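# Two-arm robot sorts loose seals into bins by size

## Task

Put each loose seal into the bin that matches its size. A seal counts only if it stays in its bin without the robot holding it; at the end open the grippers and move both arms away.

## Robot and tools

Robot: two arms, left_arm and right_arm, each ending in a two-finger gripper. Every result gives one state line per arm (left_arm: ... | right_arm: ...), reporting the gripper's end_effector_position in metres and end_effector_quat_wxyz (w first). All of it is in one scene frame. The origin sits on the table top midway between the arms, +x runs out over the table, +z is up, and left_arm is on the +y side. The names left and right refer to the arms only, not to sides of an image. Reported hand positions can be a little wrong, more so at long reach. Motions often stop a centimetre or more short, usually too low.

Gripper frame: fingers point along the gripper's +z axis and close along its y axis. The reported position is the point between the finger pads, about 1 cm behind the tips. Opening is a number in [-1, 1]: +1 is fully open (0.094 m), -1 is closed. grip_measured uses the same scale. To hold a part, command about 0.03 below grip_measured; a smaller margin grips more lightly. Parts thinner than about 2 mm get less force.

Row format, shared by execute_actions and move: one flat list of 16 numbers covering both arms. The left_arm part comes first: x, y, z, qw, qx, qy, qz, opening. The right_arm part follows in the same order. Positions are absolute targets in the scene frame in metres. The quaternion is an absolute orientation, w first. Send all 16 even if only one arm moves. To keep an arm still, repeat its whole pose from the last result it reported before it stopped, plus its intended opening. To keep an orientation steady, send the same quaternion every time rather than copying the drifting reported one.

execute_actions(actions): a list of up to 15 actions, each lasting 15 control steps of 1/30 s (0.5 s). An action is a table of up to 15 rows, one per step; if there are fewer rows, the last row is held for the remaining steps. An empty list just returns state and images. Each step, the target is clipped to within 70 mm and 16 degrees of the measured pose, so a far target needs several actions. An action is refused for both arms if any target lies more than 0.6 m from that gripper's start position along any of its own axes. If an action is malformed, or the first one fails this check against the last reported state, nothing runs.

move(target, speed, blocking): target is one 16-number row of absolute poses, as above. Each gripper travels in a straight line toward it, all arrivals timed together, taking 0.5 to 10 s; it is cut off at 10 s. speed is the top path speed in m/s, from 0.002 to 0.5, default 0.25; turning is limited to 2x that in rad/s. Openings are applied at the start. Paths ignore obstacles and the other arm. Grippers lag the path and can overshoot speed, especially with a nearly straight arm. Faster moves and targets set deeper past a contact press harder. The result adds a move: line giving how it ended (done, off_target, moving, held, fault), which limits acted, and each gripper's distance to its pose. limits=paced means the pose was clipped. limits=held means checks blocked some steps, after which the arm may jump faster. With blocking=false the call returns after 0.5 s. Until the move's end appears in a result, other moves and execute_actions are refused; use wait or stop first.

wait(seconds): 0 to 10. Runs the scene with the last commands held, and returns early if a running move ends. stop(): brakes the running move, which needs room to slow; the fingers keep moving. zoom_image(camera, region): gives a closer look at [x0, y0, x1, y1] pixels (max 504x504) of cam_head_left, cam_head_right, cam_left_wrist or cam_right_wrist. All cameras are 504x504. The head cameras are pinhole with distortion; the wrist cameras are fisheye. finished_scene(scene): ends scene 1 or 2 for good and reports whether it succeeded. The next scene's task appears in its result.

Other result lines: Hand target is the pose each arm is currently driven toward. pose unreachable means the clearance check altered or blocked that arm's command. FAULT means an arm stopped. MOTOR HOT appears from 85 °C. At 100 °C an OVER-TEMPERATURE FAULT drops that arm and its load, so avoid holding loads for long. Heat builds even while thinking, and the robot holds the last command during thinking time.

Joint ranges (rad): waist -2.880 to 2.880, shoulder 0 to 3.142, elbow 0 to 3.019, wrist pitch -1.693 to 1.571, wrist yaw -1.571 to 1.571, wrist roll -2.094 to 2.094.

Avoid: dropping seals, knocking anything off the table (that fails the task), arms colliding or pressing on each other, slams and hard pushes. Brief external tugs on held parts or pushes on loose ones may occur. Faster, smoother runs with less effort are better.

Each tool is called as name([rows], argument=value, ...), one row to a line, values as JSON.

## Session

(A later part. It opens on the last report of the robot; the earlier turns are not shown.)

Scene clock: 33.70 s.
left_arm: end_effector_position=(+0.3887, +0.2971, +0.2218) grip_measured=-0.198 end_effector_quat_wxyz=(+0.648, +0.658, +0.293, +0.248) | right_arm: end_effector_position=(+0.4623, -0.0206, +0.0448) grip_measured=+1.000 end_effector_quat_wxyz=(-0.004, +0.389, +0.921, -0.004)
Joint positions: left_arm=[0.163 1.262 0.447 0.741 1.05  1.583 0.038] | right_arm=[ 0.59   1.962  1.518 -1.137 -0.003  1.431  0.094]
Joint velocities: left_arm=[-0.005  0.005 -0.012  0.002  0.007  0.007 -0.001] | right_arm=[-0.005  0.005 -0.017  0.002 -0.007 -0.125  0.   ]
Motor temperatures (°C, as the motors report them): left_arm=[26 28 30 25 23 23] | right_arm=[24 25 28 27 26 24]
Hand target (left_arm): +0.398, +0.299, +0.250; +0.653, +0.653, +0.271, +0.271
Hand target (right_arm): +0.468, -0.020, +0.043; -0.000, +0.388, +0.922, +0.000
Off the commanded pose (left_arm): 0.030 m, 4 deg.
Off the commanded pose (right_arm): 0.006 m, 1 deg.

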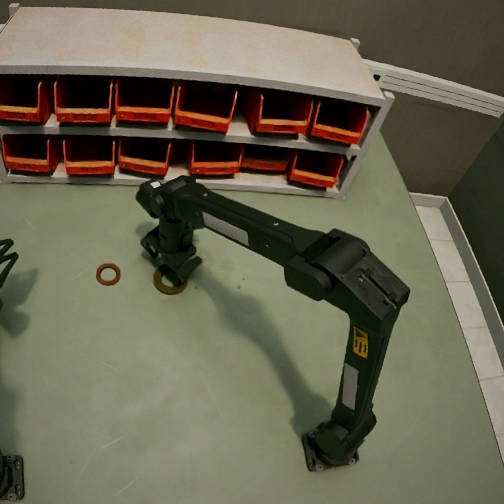

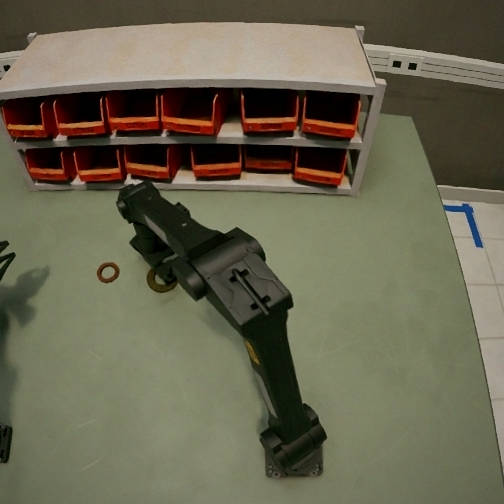

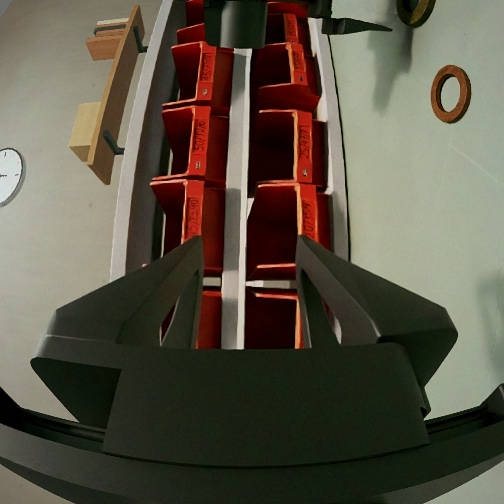

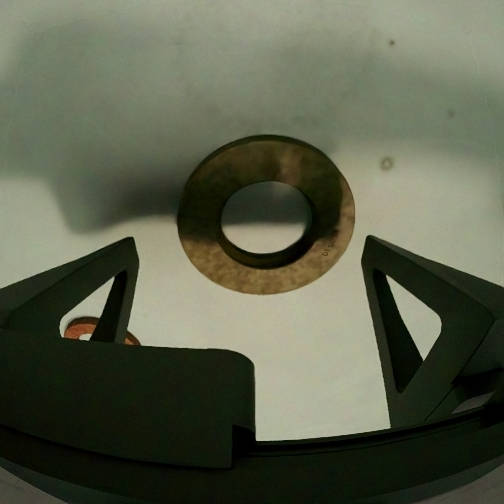

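Target measured ≈ (.455, −.025).

execute_actions([
  [[0.4,0.3,0.25,0.653,0.653,0.271,0.271,-0.2, 0.454,-0.028,0.036,0,0.388,0.922,0,1]],
  [[0.4,0.3,0.25,0.653,0.653,0.271,0.271,-0.2, 0.454,-0.028,0.028,0,0.388,0.922,0,1]],
])

Scene clock: 37.03 s.
left_arm: end_effector_position=(+0.3887, +0.2971, +0.2218) grip_measured=-0.198 end_effector_quat_wxyz=(+0.648, +0.658, +0.293, +0.248) | right_arm: end_effector_position=(+0.4517, -0.0283, +0.0279) grip_measured=+1.000 end_effector_quat_wxyz=(-0.004, +0.389, +0.921, -0.004)
Joint positions: left_arm=[0.163 1.262 0.447 0.741 1.05  1.583 0.038] | right_arm=[ 0.59   1.951  1.451 -1.081 -0.003  1.431  0.094]
Joint velocities: left_arm=[ 0.005 -0.005 -0.007  0.022 -0.007  0.022  0.001] | right_arm=[-0.005  0.005 -0.002  0.002 -0.037 -0.037  0.   ]
Motor temperatures (°C, as the motors report them): left_arm=[26 28 30 25 23 23] | right_arm=[24 25 28 27 26 24]
Hand target (left_arm): +0.398, +0.299, +0.250; +0.653, +0.653, +0.271, +0.271
Hand target (right_arm): +0.454, -0.028, +0.028; -0.000, +0.388, +0.922, +0.000
Off the commanded pose (left_arm): 0.030 m, 4 deg.
Off the commanded pose (right_arm): 0.002 m, 1 deg.

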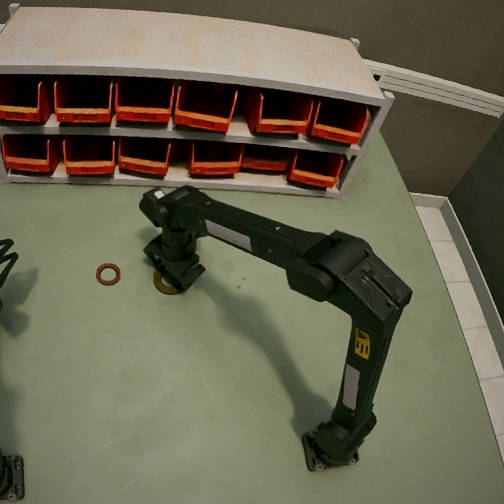

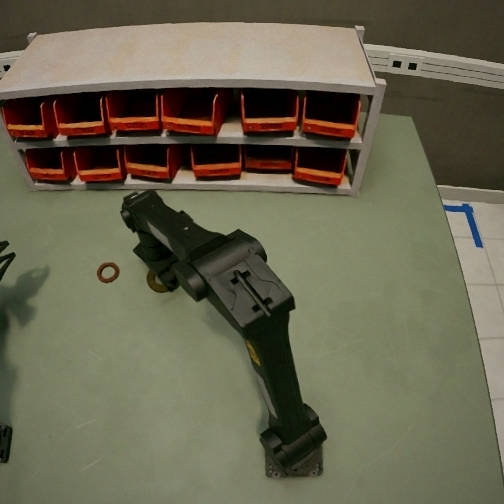

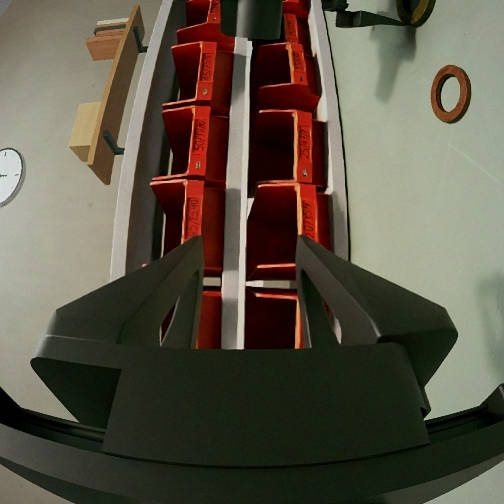

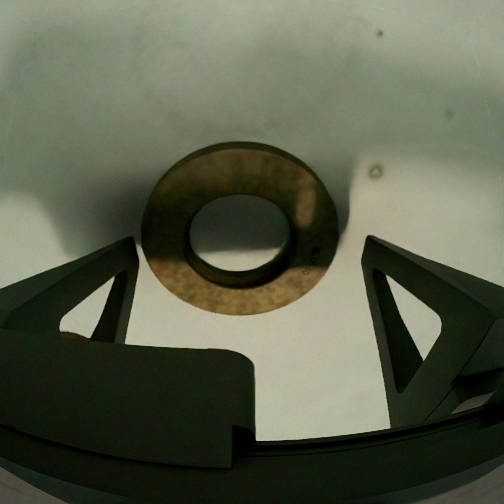

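execute_actions([
  [[0.4,0.3,0.25,0.653,0.653,0.271,0.271,-0.2, 0.457,-0.026,0.02,0,0.388,0.922,0,1]],
  [[0.4,0.3,0.25,0.653,0.653,0.271,0.271,-0.2, 0.458,-0.0255,0.01,0,0.388,0.922,0,1]],
])

Scene clock: 38.93 s.
left_arm: end_effector_position=(+0.3887, +0.2971, +0.2218) grip_measured=-0.198 end_effector_quat_wxyz=(+0.648, +0.658, +0.293, +0.248) | right_arm: end_effector_position=(+0.4572, -0.0243, +0.0220) grip_measured=+1.000 end_effector_quat_wxyz=(+0.002, +0.389, +0.921, +0.006)
Joint positions: left_arm=[0.163 1.262 0.447 0.741 1.05  1.583 0.038] | right_arm=[ 0.59   1.962  1.451 -1.048 -0.003  1.431  0.094]
Joint velocities: left_arm=[ 0.005 -0.005  0.007 -0.007 -0.037 -0.022  0.   ] | right_arm=[ 0.005 -0.015 -0.002  0.002 -0.11  -0.051  0.   ]
Motor temperatures (°C, as the motors report them): left_arm=[26 28 30 25 23 23] | right_arm=[24 25 28 27 26 24]
Hand target (left_arm): +0.398, +0.299, +0.250; +0.653, +0.653, +0.271, +0.271
Hand target (right_arm): +0.458, -0.026, +0.010; +0.000, +0.388, +0.922, +0.000
Off the commanded pose (left_arm): 0.030 m, 4 deg.
Off the commanded pose (right_arm): 0.012 m, 1 deg.

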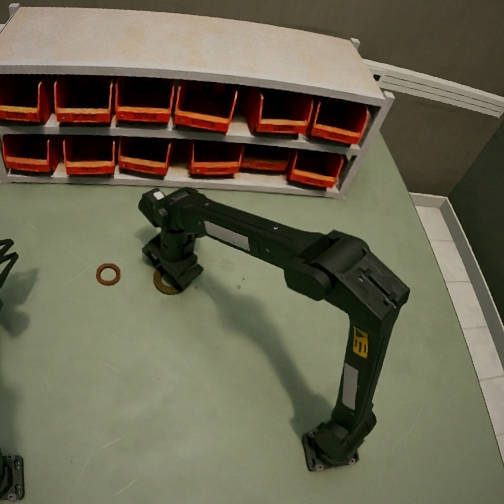

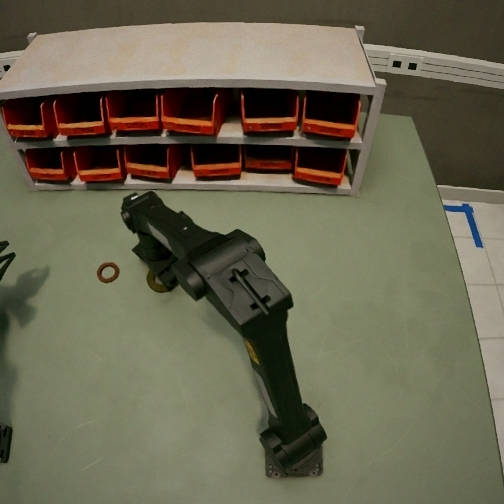

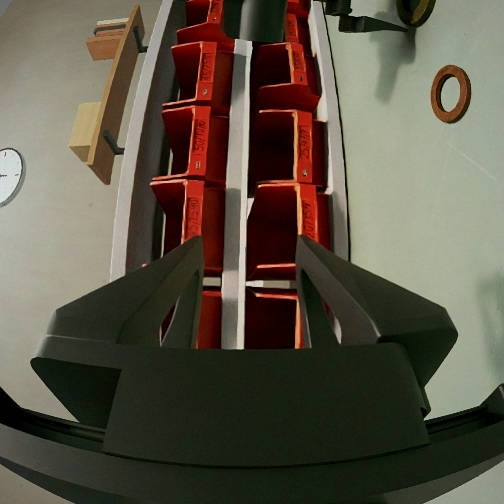

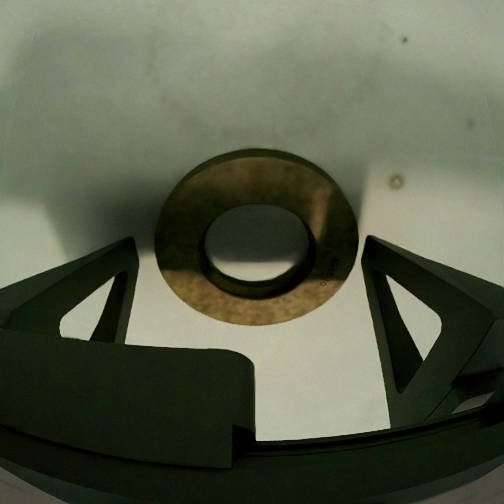

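execute_actions([
  [[0.4,0.3,0.25,0.653,0.653,0.271,0.271,-0.2, 0.455,-0.0277,0.003,-0.006,0.388,0.922,-0.008,1]],
  [[0.4,0.3,0.25,0.653,0.653,0.271,0.271,-0.2, 0.455,-0.0277,0.003,-0.006,0.388,0.922,-0.008,1]],
])

Scene clock: 40.87 s.
left_arm: end_effector_position=(+0.3887, +0.2971, +0.2218) grip_measured=-0.198 end_effector_quat_wxyz=(+0.648, +0.658, +0.293, +0.248) | right_arm: end_effector_position=(+0.4560, -0.0251, +0.0149) grip_measured=+1.000 end_effector_quat_wxyz=(-0.002, +0.389, +0.921, +0.000)
Joint positions: left_arm=[0.163 1.262 0.447 0.741 1.05  1.583 0.038] | right_arm=[ 0.59   1.975  1.451 -1.048 -0.003  1.431  0.094]
Joint velocities: left_arm=[-0.005 -0.015 -0.017  0.002 -0.051 -0.007 -0.   ] | right_arm=[-0.005 -0.005  0.012  0.002 -0.007 -0.095  0.   ]
Motor temperatures (°C, as the motors report them): left_arm=[26 28 30 25 23 23] | right_arm=[24 25 27 27 26 24]
Hand target (left_arm): +0.398, +0.299, +0.250; +0.653, +0.653, +0.271, +0.271
Hand target (right_arm): +0.455, -0.028, +0.003; -0.006, +0.388, +0.922, -0.008
Off the commanded pose (left_arm): 0.030 m, 4 deg.
Off the commanded pose (right_arm): 0.012 m, 1 deg.

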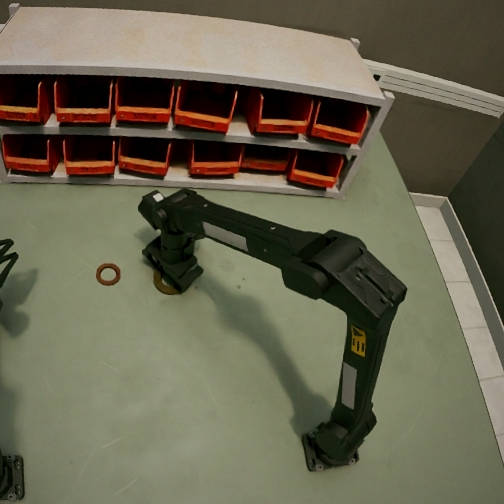

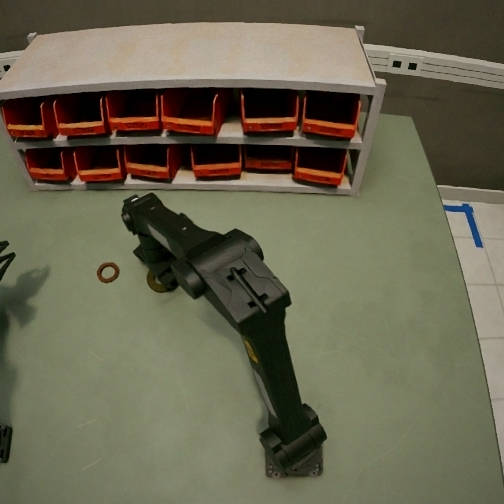

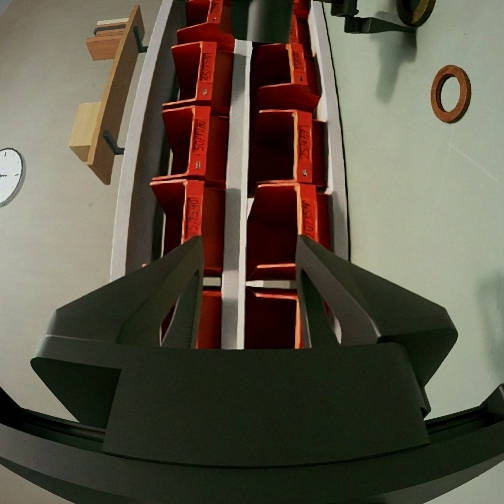

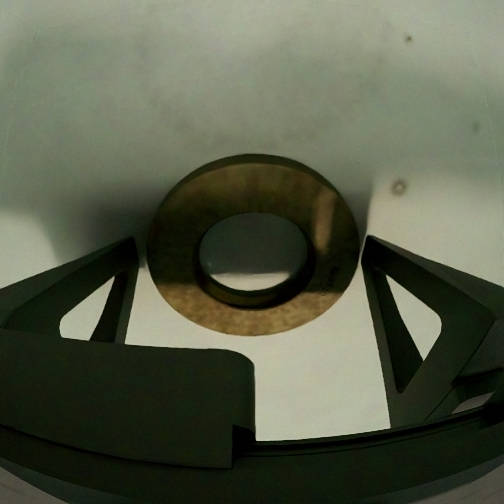

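execute_actions([
  [[0.4,0.3,0.25,0.653,0.653,0.271,0.271,-0.2, 0.455,-0.0277,-0.002,-0.006,0.388,0.922,-0.008,0.9]],
  [[0.4,0.3,0.25,0.653,0.653,0.271,0.271,-0.2, 0.455,-0.0277,-0.002,-0.006,0.388,0.922,-0.008,0.73]],
])

move(target=[0.39,0.03,0.2,0.653,0.653,0.271,0.271,-0.2, 0.465,-0.02,0.2,0.015,0.388,0.922,0.02,0.73], speed=0.15)

Scene clock: 43.33 s.
left_arm: end_effector_position=(+0.3887, +0.2971, +0.2218) grip_measured=-0.198 end_effector_quat_wxyz=(+0.648, +0.658, +0.293, +0.248) | right_arm: end_effector_position=(+0.4555, -0.0255, +0.0125) grip_measured=+0.774 end_effector_quat_wxyz=(-0.002, +0.389, +0.921, -0.000)
Joint positions: left_arm=[0.163 1.262 0.447 0.741 1.05  1.583 0.038] | right_arm=[ 0.59   1.977  1.447 -1.042 -0.003  1.431  0.083]
Joint velocities: left_arm=[ 0.005 -0.015 -0.017  0.002  0.007 -0.051 -0.001] | right_arm=[-0.005 -0.005  0.012  0.017 -0.095  0.022  0.001]
Motor temperatures (°C, as the motors report them): left_arm=[26 28 30 25 23 23] | right_arm=[24 25 27 27 26 24]
Hand target (left_arm): +0.398, +0.299, +0.250; +0.653, +0.653, +0.271, +0.271
Hand target (right_arm): +0.455, -0.028, -0.002; -0.006, +0.388, +0.922, -0.008
Off the commanded pose (left_arm): 0.030 m, 4 deg.
Off the commanded pose (right_arm): 0.015 m, 1 deg.

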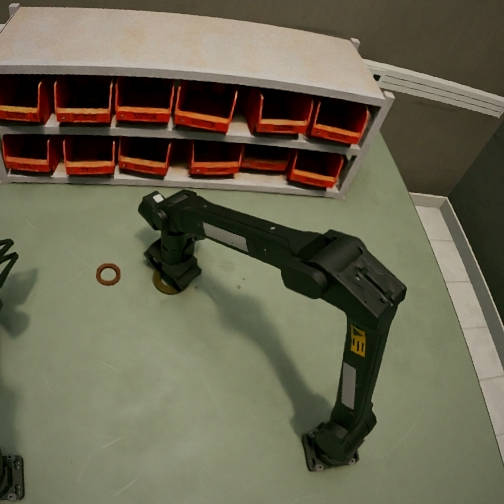

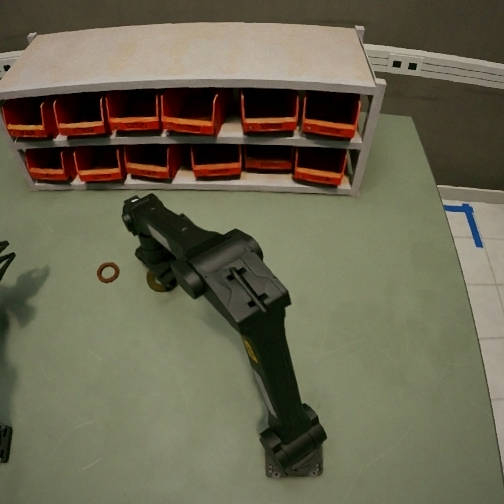

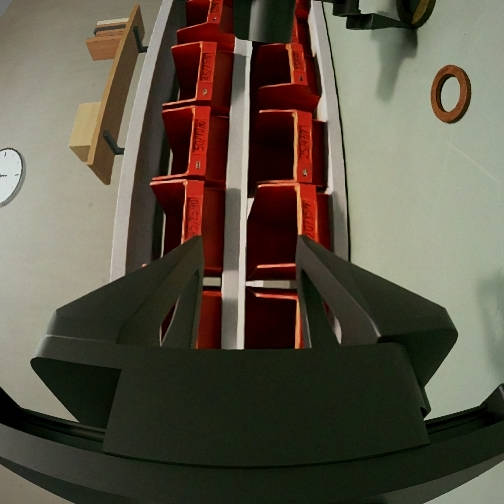

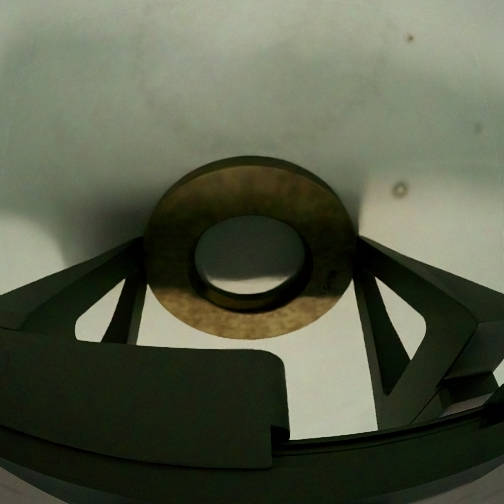

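Scene clock: 45.53 s.
left_arm: end_effector_position=(+0.3722, +0.0355, +0.1824) grip_measured=-0.198 end_effector_quat_wxyz=(+0.643, +0.663, +0.284, +0.257) | right_arm: end_effector_position=(+0.4539, -0.0275, +0.1722) grip_measured=+0.774 end_effector_quat_wxyz=(-0.002, +0.389, +0.921, -0.004)
Joint positions: left_arm=[-0.676  1.475  0.476  0.957  0.211  1.555  0.038] | right_arm=[ 0.59   1.832  1.672 -1.419  0.001  1.431  0.083]
Joint velocities: left_arm=[-0.005 -0.005  0.022 -0.017 -0.037  0.022  0.001] | right_arm=[-0.015  0.005 -0.007 -0.007 -0.022  0.007 -0.   ]
Motor temperatures (°C, as the motors report them): left_arm=[26 28 30 25 23 23] | right_arm=[24 25 28 27 26 24]
Hand target (left_arm): +0.385, +0.027, +0.202; +0.660, +0.646, +0.275, +0.267
Hand target (right_arm): +0.464, -0.021, +0.201; +0.015, +0.388, +0.922, +0.020
Off the commanded pose (left_arm): 0.026 m, 3 deg.
Off the commanded pose (right_arm): 0.031 m, 3 deg.
move: off_target (left_arm, right_arm)

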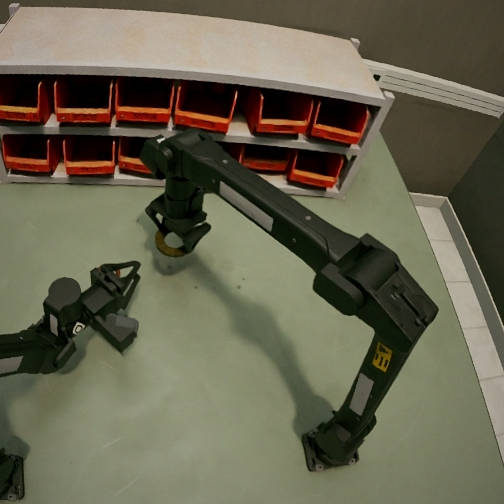

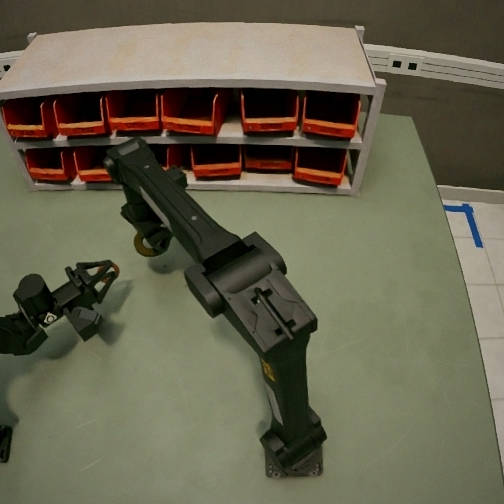

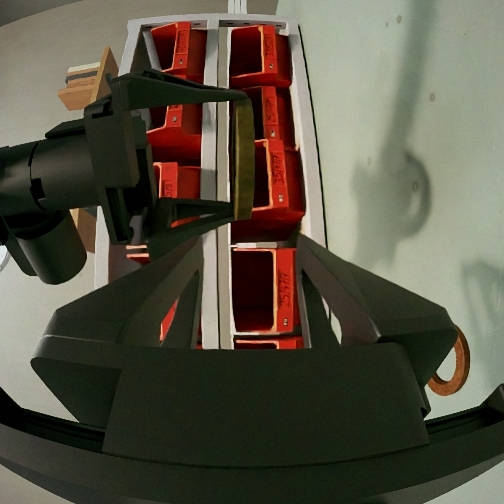

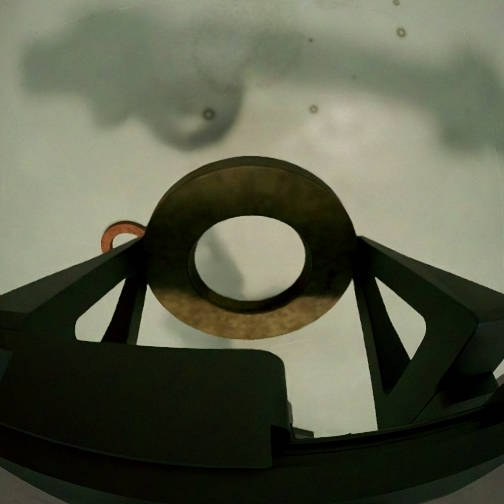

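execute_actions([
  [[0.4,0.01,0.2,0.66,0.646,0.275,0.267,0, 0.465,-0.02,0.2,0.015,0.388,0.922,0.02,0.73]],
  [[0.415,-0.007,0.2,0.66,0.646,0.275,0.267,0, 0.465,-0.02,0.2,0.015,0.388,0.922,0.02,0.73]],
  [[0.429,-0.022,0.2,0.66,0.646,0.275,0.267,0, 0.465,-0.02,0.2,0.015,0.388,0.922,0.02,0.73]],
  [[0.441,-0.035,0.2,0.66,0.646,0.275,0.267,0, 0.465,-0.02,0.2,0.015,0.388,0.922,0.02,0.73]],
])

Scene clock: 49.20 s.
left_arm: end_effector_position=(+0.4301, -0.0223, +0.1903) grip_measured=-0.002 end_effector_quat_wxyz=(+0.653, +0.652, +0.279, +0.267) | right_arm: end_effector_position=(+0.4539, -0.0276, +0.1722) grip_measured=+0.774 end_effector_quat_wxyz=(-0.002, +0.389, +0.921, -0.004)
Joint positions: left_arm=[-0.72   1.647  0.695  0.947  0.159  1.555  0.047] | right_arm=[ 0.59   1.832  1.672 -1.419  0.001  1.431  0.083]
Joint velocities: left_arm=[-0.005 -0.005 -0.007 -0.002  0.022 -0.037  0.   ] | right_arm=[-0.015 -0.005  0.012  0.002 -0.051 -0.037  0.001]
Motor temperatures (°C, as the motors report them): left_arm=[26 28 30 25 23 23] | right_arm=[24 26 28 27 26 24]
Hand target (left_arm): +0.439, -0.035, +0.200; +0.660, +0.646, +0.275, +0.267
Hand target (right_arm): +0.464, -0.021, +0.200; +0.015, +0.388, +0.922, +0.020
Off the commanded pose (left_arm): 0.019 m, 1 deg.
Off the commanded pose (right_arm): 0.031 m, 3 deg.

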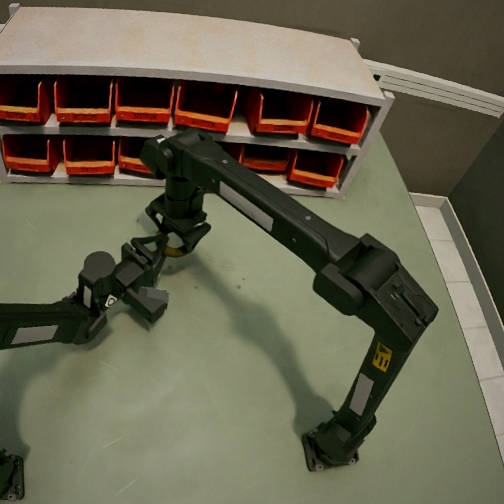

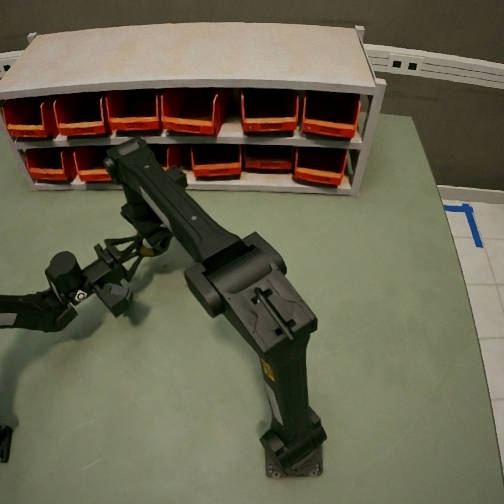

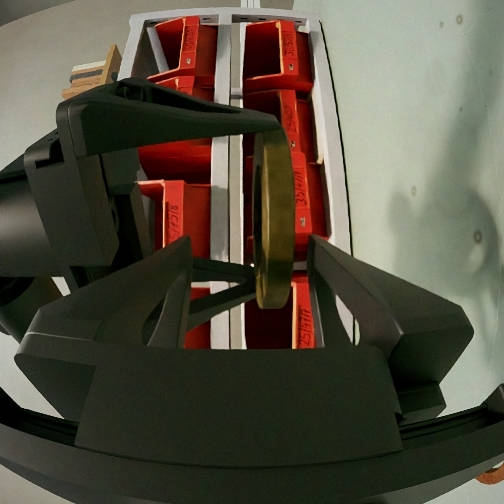

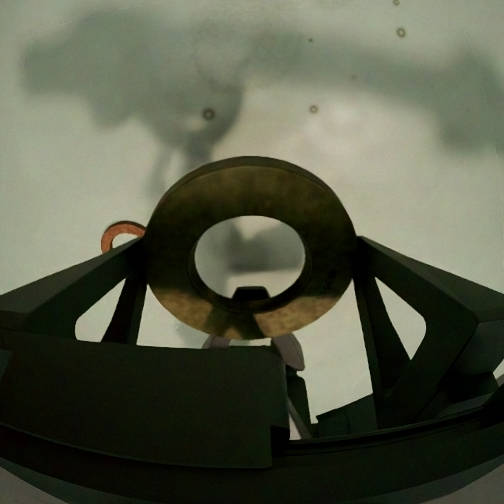

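execute_actions([
  [[0.441,-0.035,0.19,0.647,0.659,0.2803,0.2615,-0.2, 0.465,-0.02,0.2,0.015,0.388,0.922,0.02,0.73]],
  [[0.441,-0.035,0.19,0.647,0.659,0.2803,0.2615,-0.4, 0.465,-0.02,0.2,0.015,0.388,0.922,0.02,0.73]],
])

Scene clock: 51.30 s.
left_arm: end_effector_position=(+0.4303, -0.0224, +0.1805) grip_measured=-0.398 end_effector_quat_wxyz=(+0.641, +0.663, +0.287, +0.260) | right_arm: end_effector_position=(+0.4539, -0.0276, +0.1722) grip_measured=+0.774 end_effector_quat_wxyz=(-0.002, +0.389, +0.921, -0.004)
Joint positions: left_arm=[-0.72   1.648  0.696  0.907  0.159  1.555  0.028] | right_arm=[ 0.59   1.832  1.672 -1.419  0.001  1.431  0.083]
Joint velocities: left_arm=[-0.005 -0.015  0.007  0.007  0.066 -0.022 -0.   ] | right_arm=[-0.005 -0.005 -0.012 -0.007  0.022  0.051 -0.   ]
Motor temperatures (°C, as the motors report them): left_arm=[26 28 30 25 23 23] | right_arm=[24 26 28 27 26 24]
Hand target (left_arm): +0.440, -0.034, +0.190; +0.647, +0.659, +0.280, +0.261
Hand target (right_arm): +0.464, -0.021, +0.200; +0.015, +0.388, +0.922, +0.020
Off the commanded pose (left_arm): 0.019 m, 1 deg.
Off the commanded pose (right_arm): 0.031 m, 3 deg.

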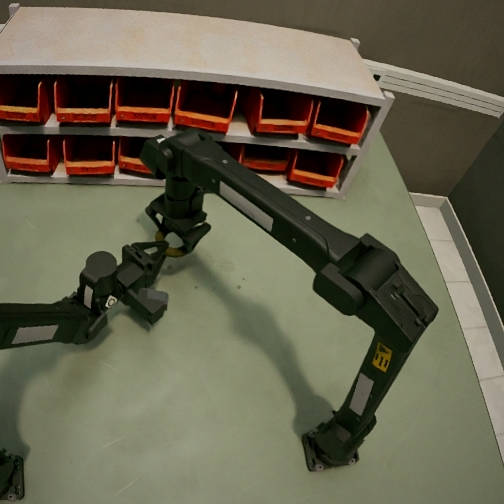

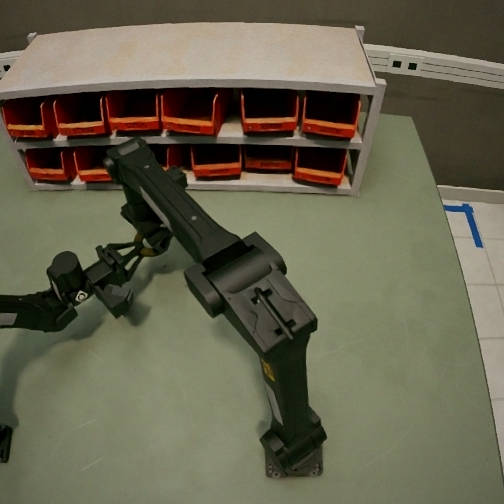

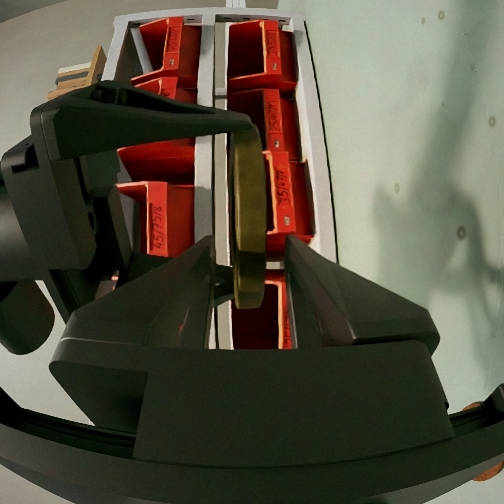

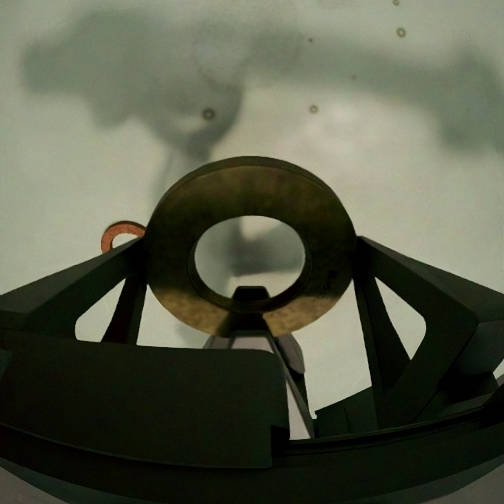

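execute_actions([
  [[0.441,-0.035,0.19,0.647,0.659,0.2803,0.2615,-0.72, 0.465,-0.02,0.2,0.015,0.388,0.922,0.02,0.73]],
  [[0.441,-0.035,0.19,0.647,0.659,0.2803,0.2615,-0.86, 0.465,-0.02,0.2,0.015,0.388,0.922,0.02,0.73]],
  [[0.441,-0.035,0.19,0.647,0.659,0.2803,0.2615,-0.86, 0.465,-0.02,0.2,0.015,0.388,0.922,0.02,1]],
  [[0.41,-0.004,0.185,0.647,0.659,0.2803,0.2615,-0.86, 0.465,-0.02,0.2,0.015,0.388,0.922,0.02,1]],
  [[0.375,0.035,0.185,0.647,0.659,0.2803,0.2615,-0.86, 0.48,-0.05,0.2,0.015,0.388,0.922,0.02,1]],
  [[0.36,0.075,0.195,0.647,0.659,0.2803,0.2615,-0.86, 0.48,-0.09,0.2,0.015,0.388,0.922,0.02,1]],
])

move(target=[0.6,0.185,0.385,0.431,0.561,0.561,0.431,-0.86, 0.36,-0.1,0.12,0.427,-0.34,0.82,0.177,0.8], speed=0.3)

Scene clock: 56.83 s.
left_arm: end_effector_position=(+0.3597, +0.0766, +0.1887) grip_measured=-0.812 end_effector_quat_wxyz=(+0.644, +0.662, +0.283, +0.260) | right_arm: end_effector_position=(+0.4788, -0.0956, +0.1944) grip_measured=+1.000 end_effector_quat_wxyz=(+0.010, +0.395, +0.918, +0.010)
Joint positions: left_arm=[-0.586  1.377  0.397  0.942  0.298  1.561  0.009] | right_arm=[ 0.463  1.759  1.628 -1.413  0.003  1.317  0.094]
Joint velocities: left_arm=[ 0.005 -0.015 -0.017  0.002 -0.007  0.037  0.001] | right_arm=[ 0.005  0.005 -0.012  0.022  0.007 -0.022  0.   ]
Motor temperatures (°C, as the motors report them): left_arm=[26 28 30 25 23 23] | right_arm=[24 26 28 27 26 24]
Hand target (left_arm): +0.360, +0.076, +0.195; +0.647, +0.660, +0.280, +0.262
Hand target (right_arm): +0.480, -0.090, +0.201; +0.015, +0.388, +0.921, +0.020
Off the commanded pose (left_arm): 0.006 m, 1 deg.
Off the commanded pose (right_arm): 0.008 m, 2 deg.

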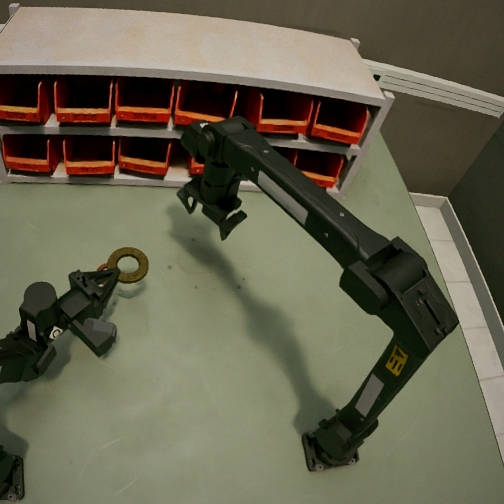

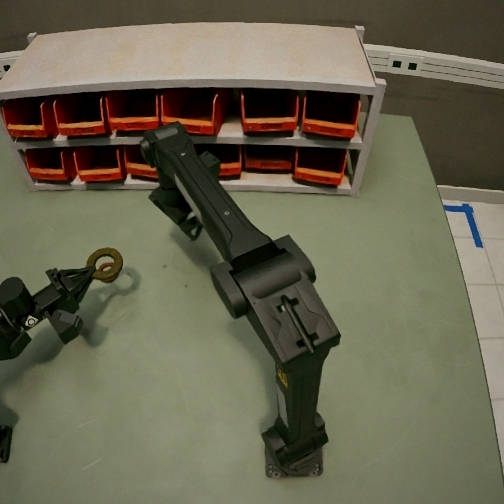

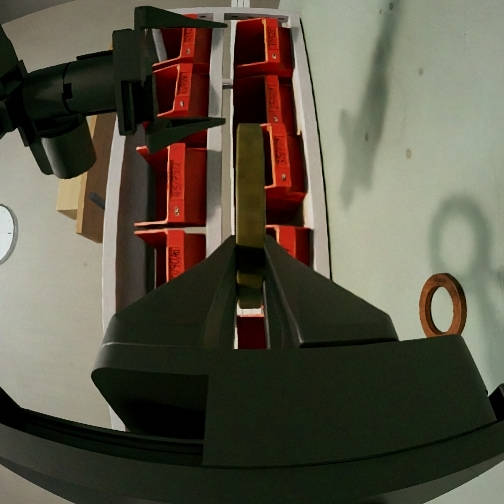

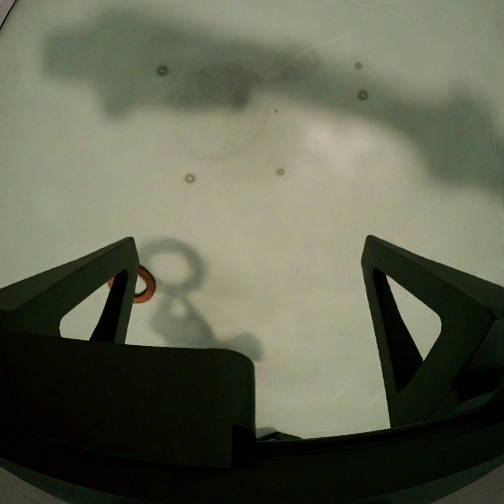

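Scene clock: 60.43 s.
left_arm: end_effector_position=(+0.5802, +0.1835, +0.3539) grip_measured=-0.811 end_effector_quat_wxyz=(+0.410, +0.584, +0.558, +0.423) | right_arm: end_effector_position=(+0.3546, -0.0976, +0.1164) grip_measured=+0.801 end_effector_quat_wxyz=(+0.409, -0.344, +0.825, +0.181)
Joint positions: left_arm=[-0.434  1.413  1.189 -0.102 -0.31   1.507  0.009] | right_arm=[ 0.515  1.211  0.518  0.034 -0.204 -0.134  0.085]
Joint velocities: left_arm=[-0.015  0.005  0.007 -0.017 -0.066 -0.051  0.001] | right_arm=[-0.005 -0.005 -0.012  0.002 -0.051 -0.007  0.   ]
Motor temperatures (°C, as the motors report them): left_arm=[26 28 31 25 23 23] | right_arm=[24 26 28 27 26 24]
Hand target (left_arm): +0.594, +0.185, +0.388; +0.429, +0.563, +0.559, +0.433
Hand target (right_arm): +0.359, -0.098, +0.125; +0.424, -0.345, +0.818, +0.181
Off the commanded pose (left_arm): 0.037 m, 4 deg.
Off the commanded pose (right_arm): 0.007 m, 2 deg.
move: off_target (left_arm)

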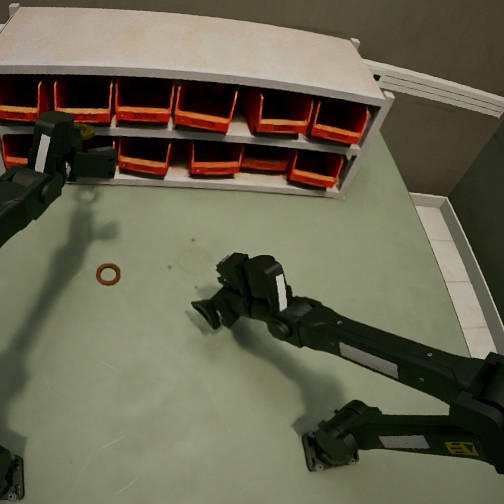

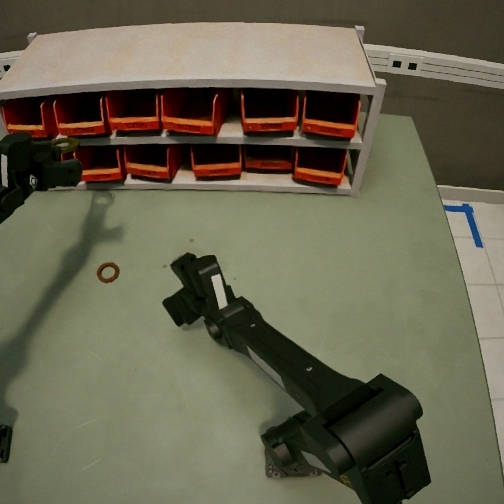

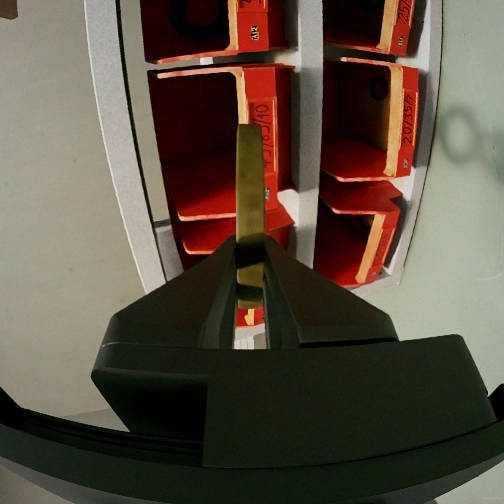

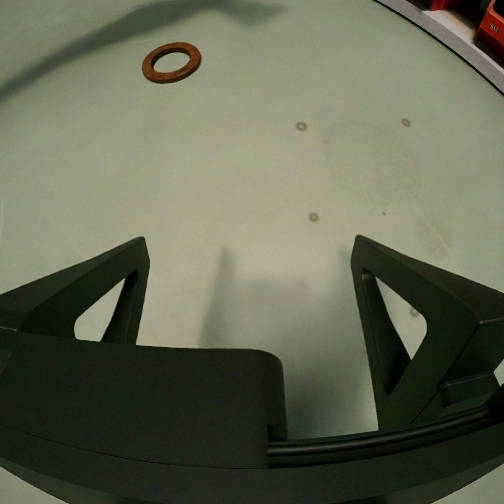

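move(target=[0.7,0.188,0.39,0.431,0.561,0.561,0.431,-0.86, 0.45,0.11,0.07,0.427,-0.34,0.82,0.177,0.8], speed=0.15)

Scene clock: 63.73 s.
left_arm: end_effector_position=(+0.6820, +0.1853, +0.3544) grip_measured=-0.811 end_effector_quat_wxyz=(+0.412, +0.578, +0.566, +0.420) | right_arm: end_effector_position=(+0.4387, +0.0940, +0.0537) grip_measured=+0.801 end_effector_quat_wxyz=(+0.410, -0.346, +0.827, +0.170)
Joint positions: left_arm=[-0.374  1.66   1.475 -0.14  -0.258  1.506  0.009] | right_arm=[0.765 1.801 0.975 0.174 0.014 0.007 0.085]
Joint velocities: left_arm=[-0.015 -0.005  0.002 -0.032 -0.007  0.037  0.   ] | right_arm=[-0.015  0.005  0.007  0.002  0.037 -0.007  0.001]
Motor temperatures (°C, as the motors report them): left_arm=[26 28 32 25 23 23] | right_arm=[24 25 28 27 26 24]
Hand target (left_arm): +0.696, +0.187, +0.390; +0.431, +0.561, +0.560, +0.432
Hand target (right_arm): +0.450, +0.109, +0.067; +0.426, -0.340, +0.820, +0.178
Off the commanded pose (left_arm): 0.040 m, 3 deg.
Off the commanded pose (right_arm): 0.025 m, 2 deg.
move: off_target (left_arm, right_arm)

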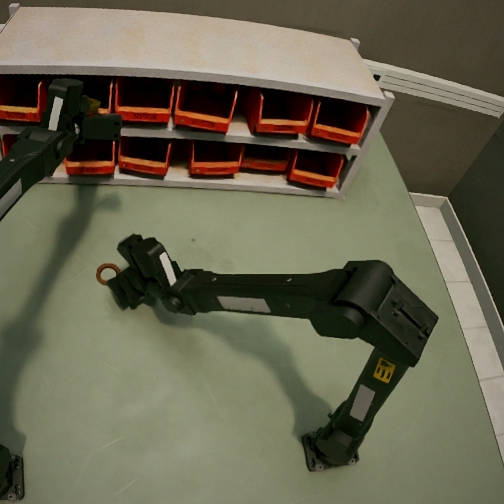

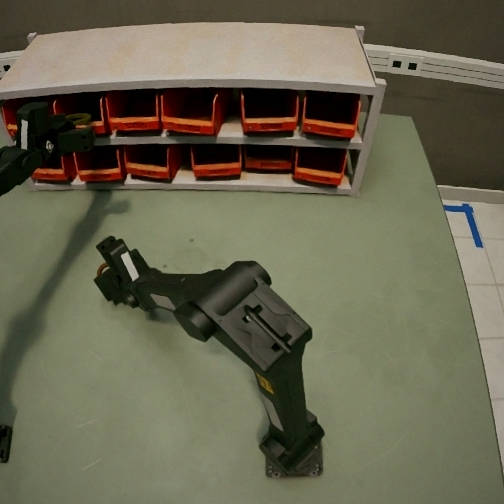

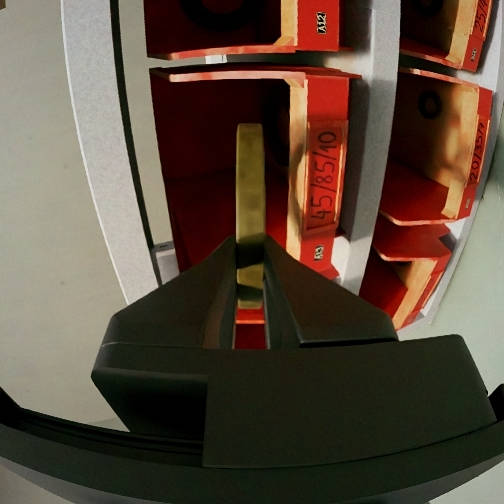

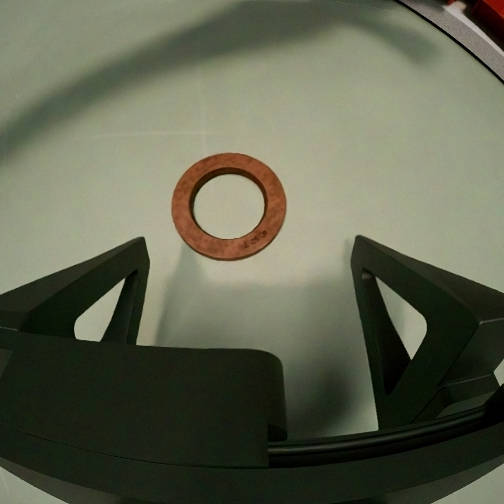

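move(target=[0.79,0.196,0.375,0.431,0.561,0.561,0.431,-0.86, 0.47,0.146,0.02,0.427,-0.34,0.82,0.177,0.9], speed=0.07)

zoom_image(camera="cam_right_wrist", region=[130, 170, 370, 360])

Scene clock: 66.77 s.
left_arm: end_effector_position=(+0.7735, +0.1920, +0.3378) grip_measured=-0.811 end_effector_quat_wxyz=(+0.413, +0.575, +0.571, +0.416) | right_arm: end_effector_position=(+0.4620, +0.1296, +0.0174) grip_measured=+0.899 end_effector_quat_wxyz=(+0.416, -0.342, +0.825, +0.172)
Joint positions: left_arm=[-0.327  1.898  1.761 -0.189 -0.213  1.506  0.009] | right_arm=[0.781 1.956 1.085 0.235 0.03  0.02  0.089]
Joint velocities: left_arm=[-0.005 -0.024 -0.007 -0.002 -0.022  0.007  0.001] | right_arm=[-0.015 -0.005 -0.022 -0.007  0.022 -0.11  -0.   ]
Motor temperatures (°C, as the motors report them): left_arm=[26 28 33 25 23 23] | right_arm=[24 25 28 27 26 24]
Hand target (left_arm): +0.785, +0.195, +0.375; +0.431, +0.561, +0.560, +0.432
Hand target (right_arm): +0.469, +0.145, +0.019; +0.426, -0.340, +0.819, +0.177
Off the commanded pose (left_arm): 0.041 m, 3 deg.
Off the commanded pose (right_arm): 0.018 m, 1 deg.
move: off_target (left_arm, right_arm)

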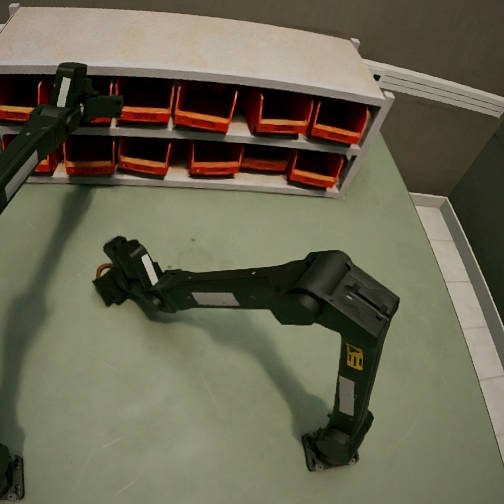

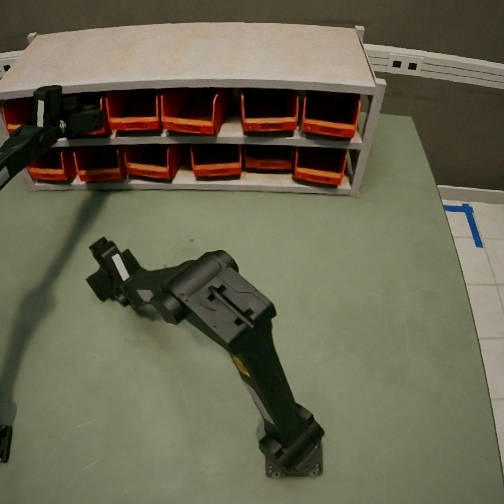

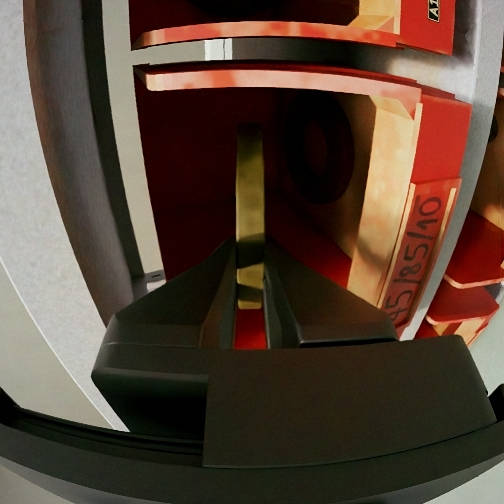

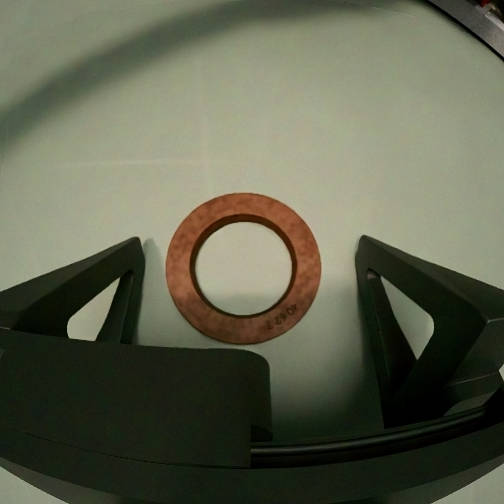

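Region (130, 170, 370, 360) of cam_right_wrist's 504x504 image, scaled by 2.100, with more detail than that image has; it fills the top 399 rows of this view, and the rest is white.

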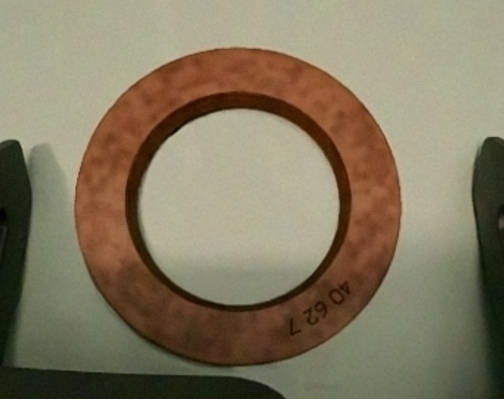

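execute_actions([
  [[0.805,0.196,0.371,0.431,0.561,0.561,0.431,-0.86, 0.47,0.146,0.014,0.427,-0.34,0.82,0.177,0.45]],
  [[0.805,0.196,0.371,0.431,0.561,0.561,0.431,-0.65, 0.47,0.146,0.014,0.427,-0.34,0.82,0.177,0.24]],
  [[0.805,0.196,0.371,0.431,0.561,0.561,0.431,-0.5, 0.465,0.135,0.055,0.427,-0.34,0.82,0.177,0.24]],
])

Scene clock: 69.43 s.
left_arm: end_effector_position=(+0.7897, +0.1919, +0.3365) grip_measured=-0.502 end_effector_quat_wxyz=(+0.416, +0.574, +0.570, +0.416) | right_arm: end_effector_position=(+0.4610, +0.1300, +0.0444) grip_measured=+0.275 end_effector_quat_wxyz=(+0.421, -0.341, +0.823, +0.173)
Joint positions: left_arm=[-0.321  1.941  1.821 -0.2   -0.206  1.506  0.023] | right_arm=[0.783 1.902 1.086 0.189 0.032 0.021 0.06 ]
Joint velocities: left_arm=[-0.005 -0.005  0.022 -0.017 -0.066 -0.095 -0.001] | right_arm=[-0.005 -0.005  0.007 -0.022 -0.066 -0.037  0.   ]
Motor temperatures (°C, as the motors report them): left_arm=[26 28 33 25 23 23] | right_arm=[24 26 28 27 26 24]
Hand target (left_arm): +0.801, +0.197, +0.371; +0.431, +0.560, +0.561, +0.431
Hand target (right_arm): +0.465, +0.135, +0.055; +0.427, -0.340, +0.819, +0.177
Off the commanded pose (left_arm): 0.038 m, 3 deg.
Off the commanded pose (right_arm): 0.012 m, 1 deg.

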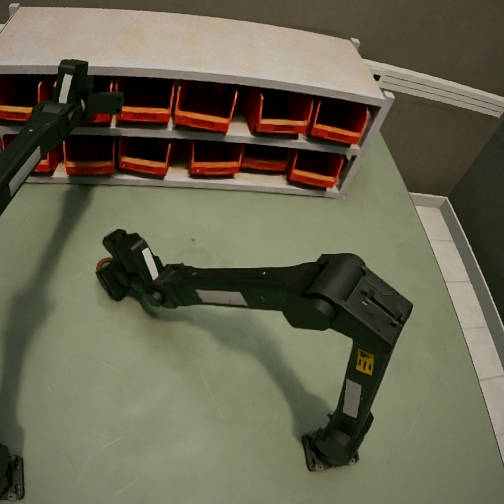

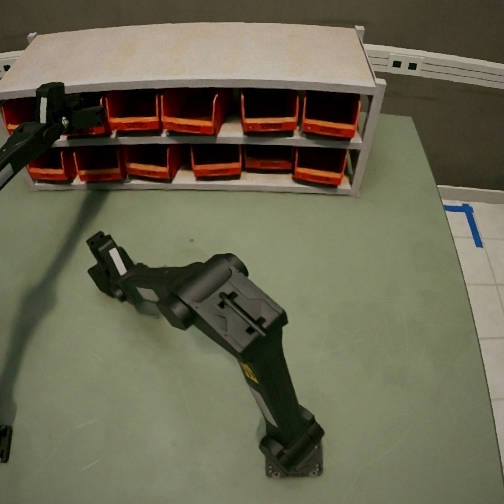

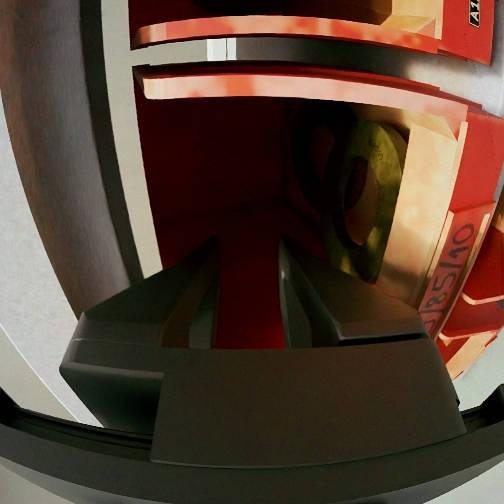

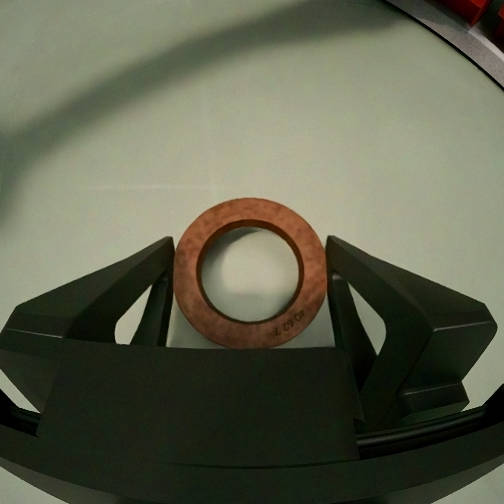

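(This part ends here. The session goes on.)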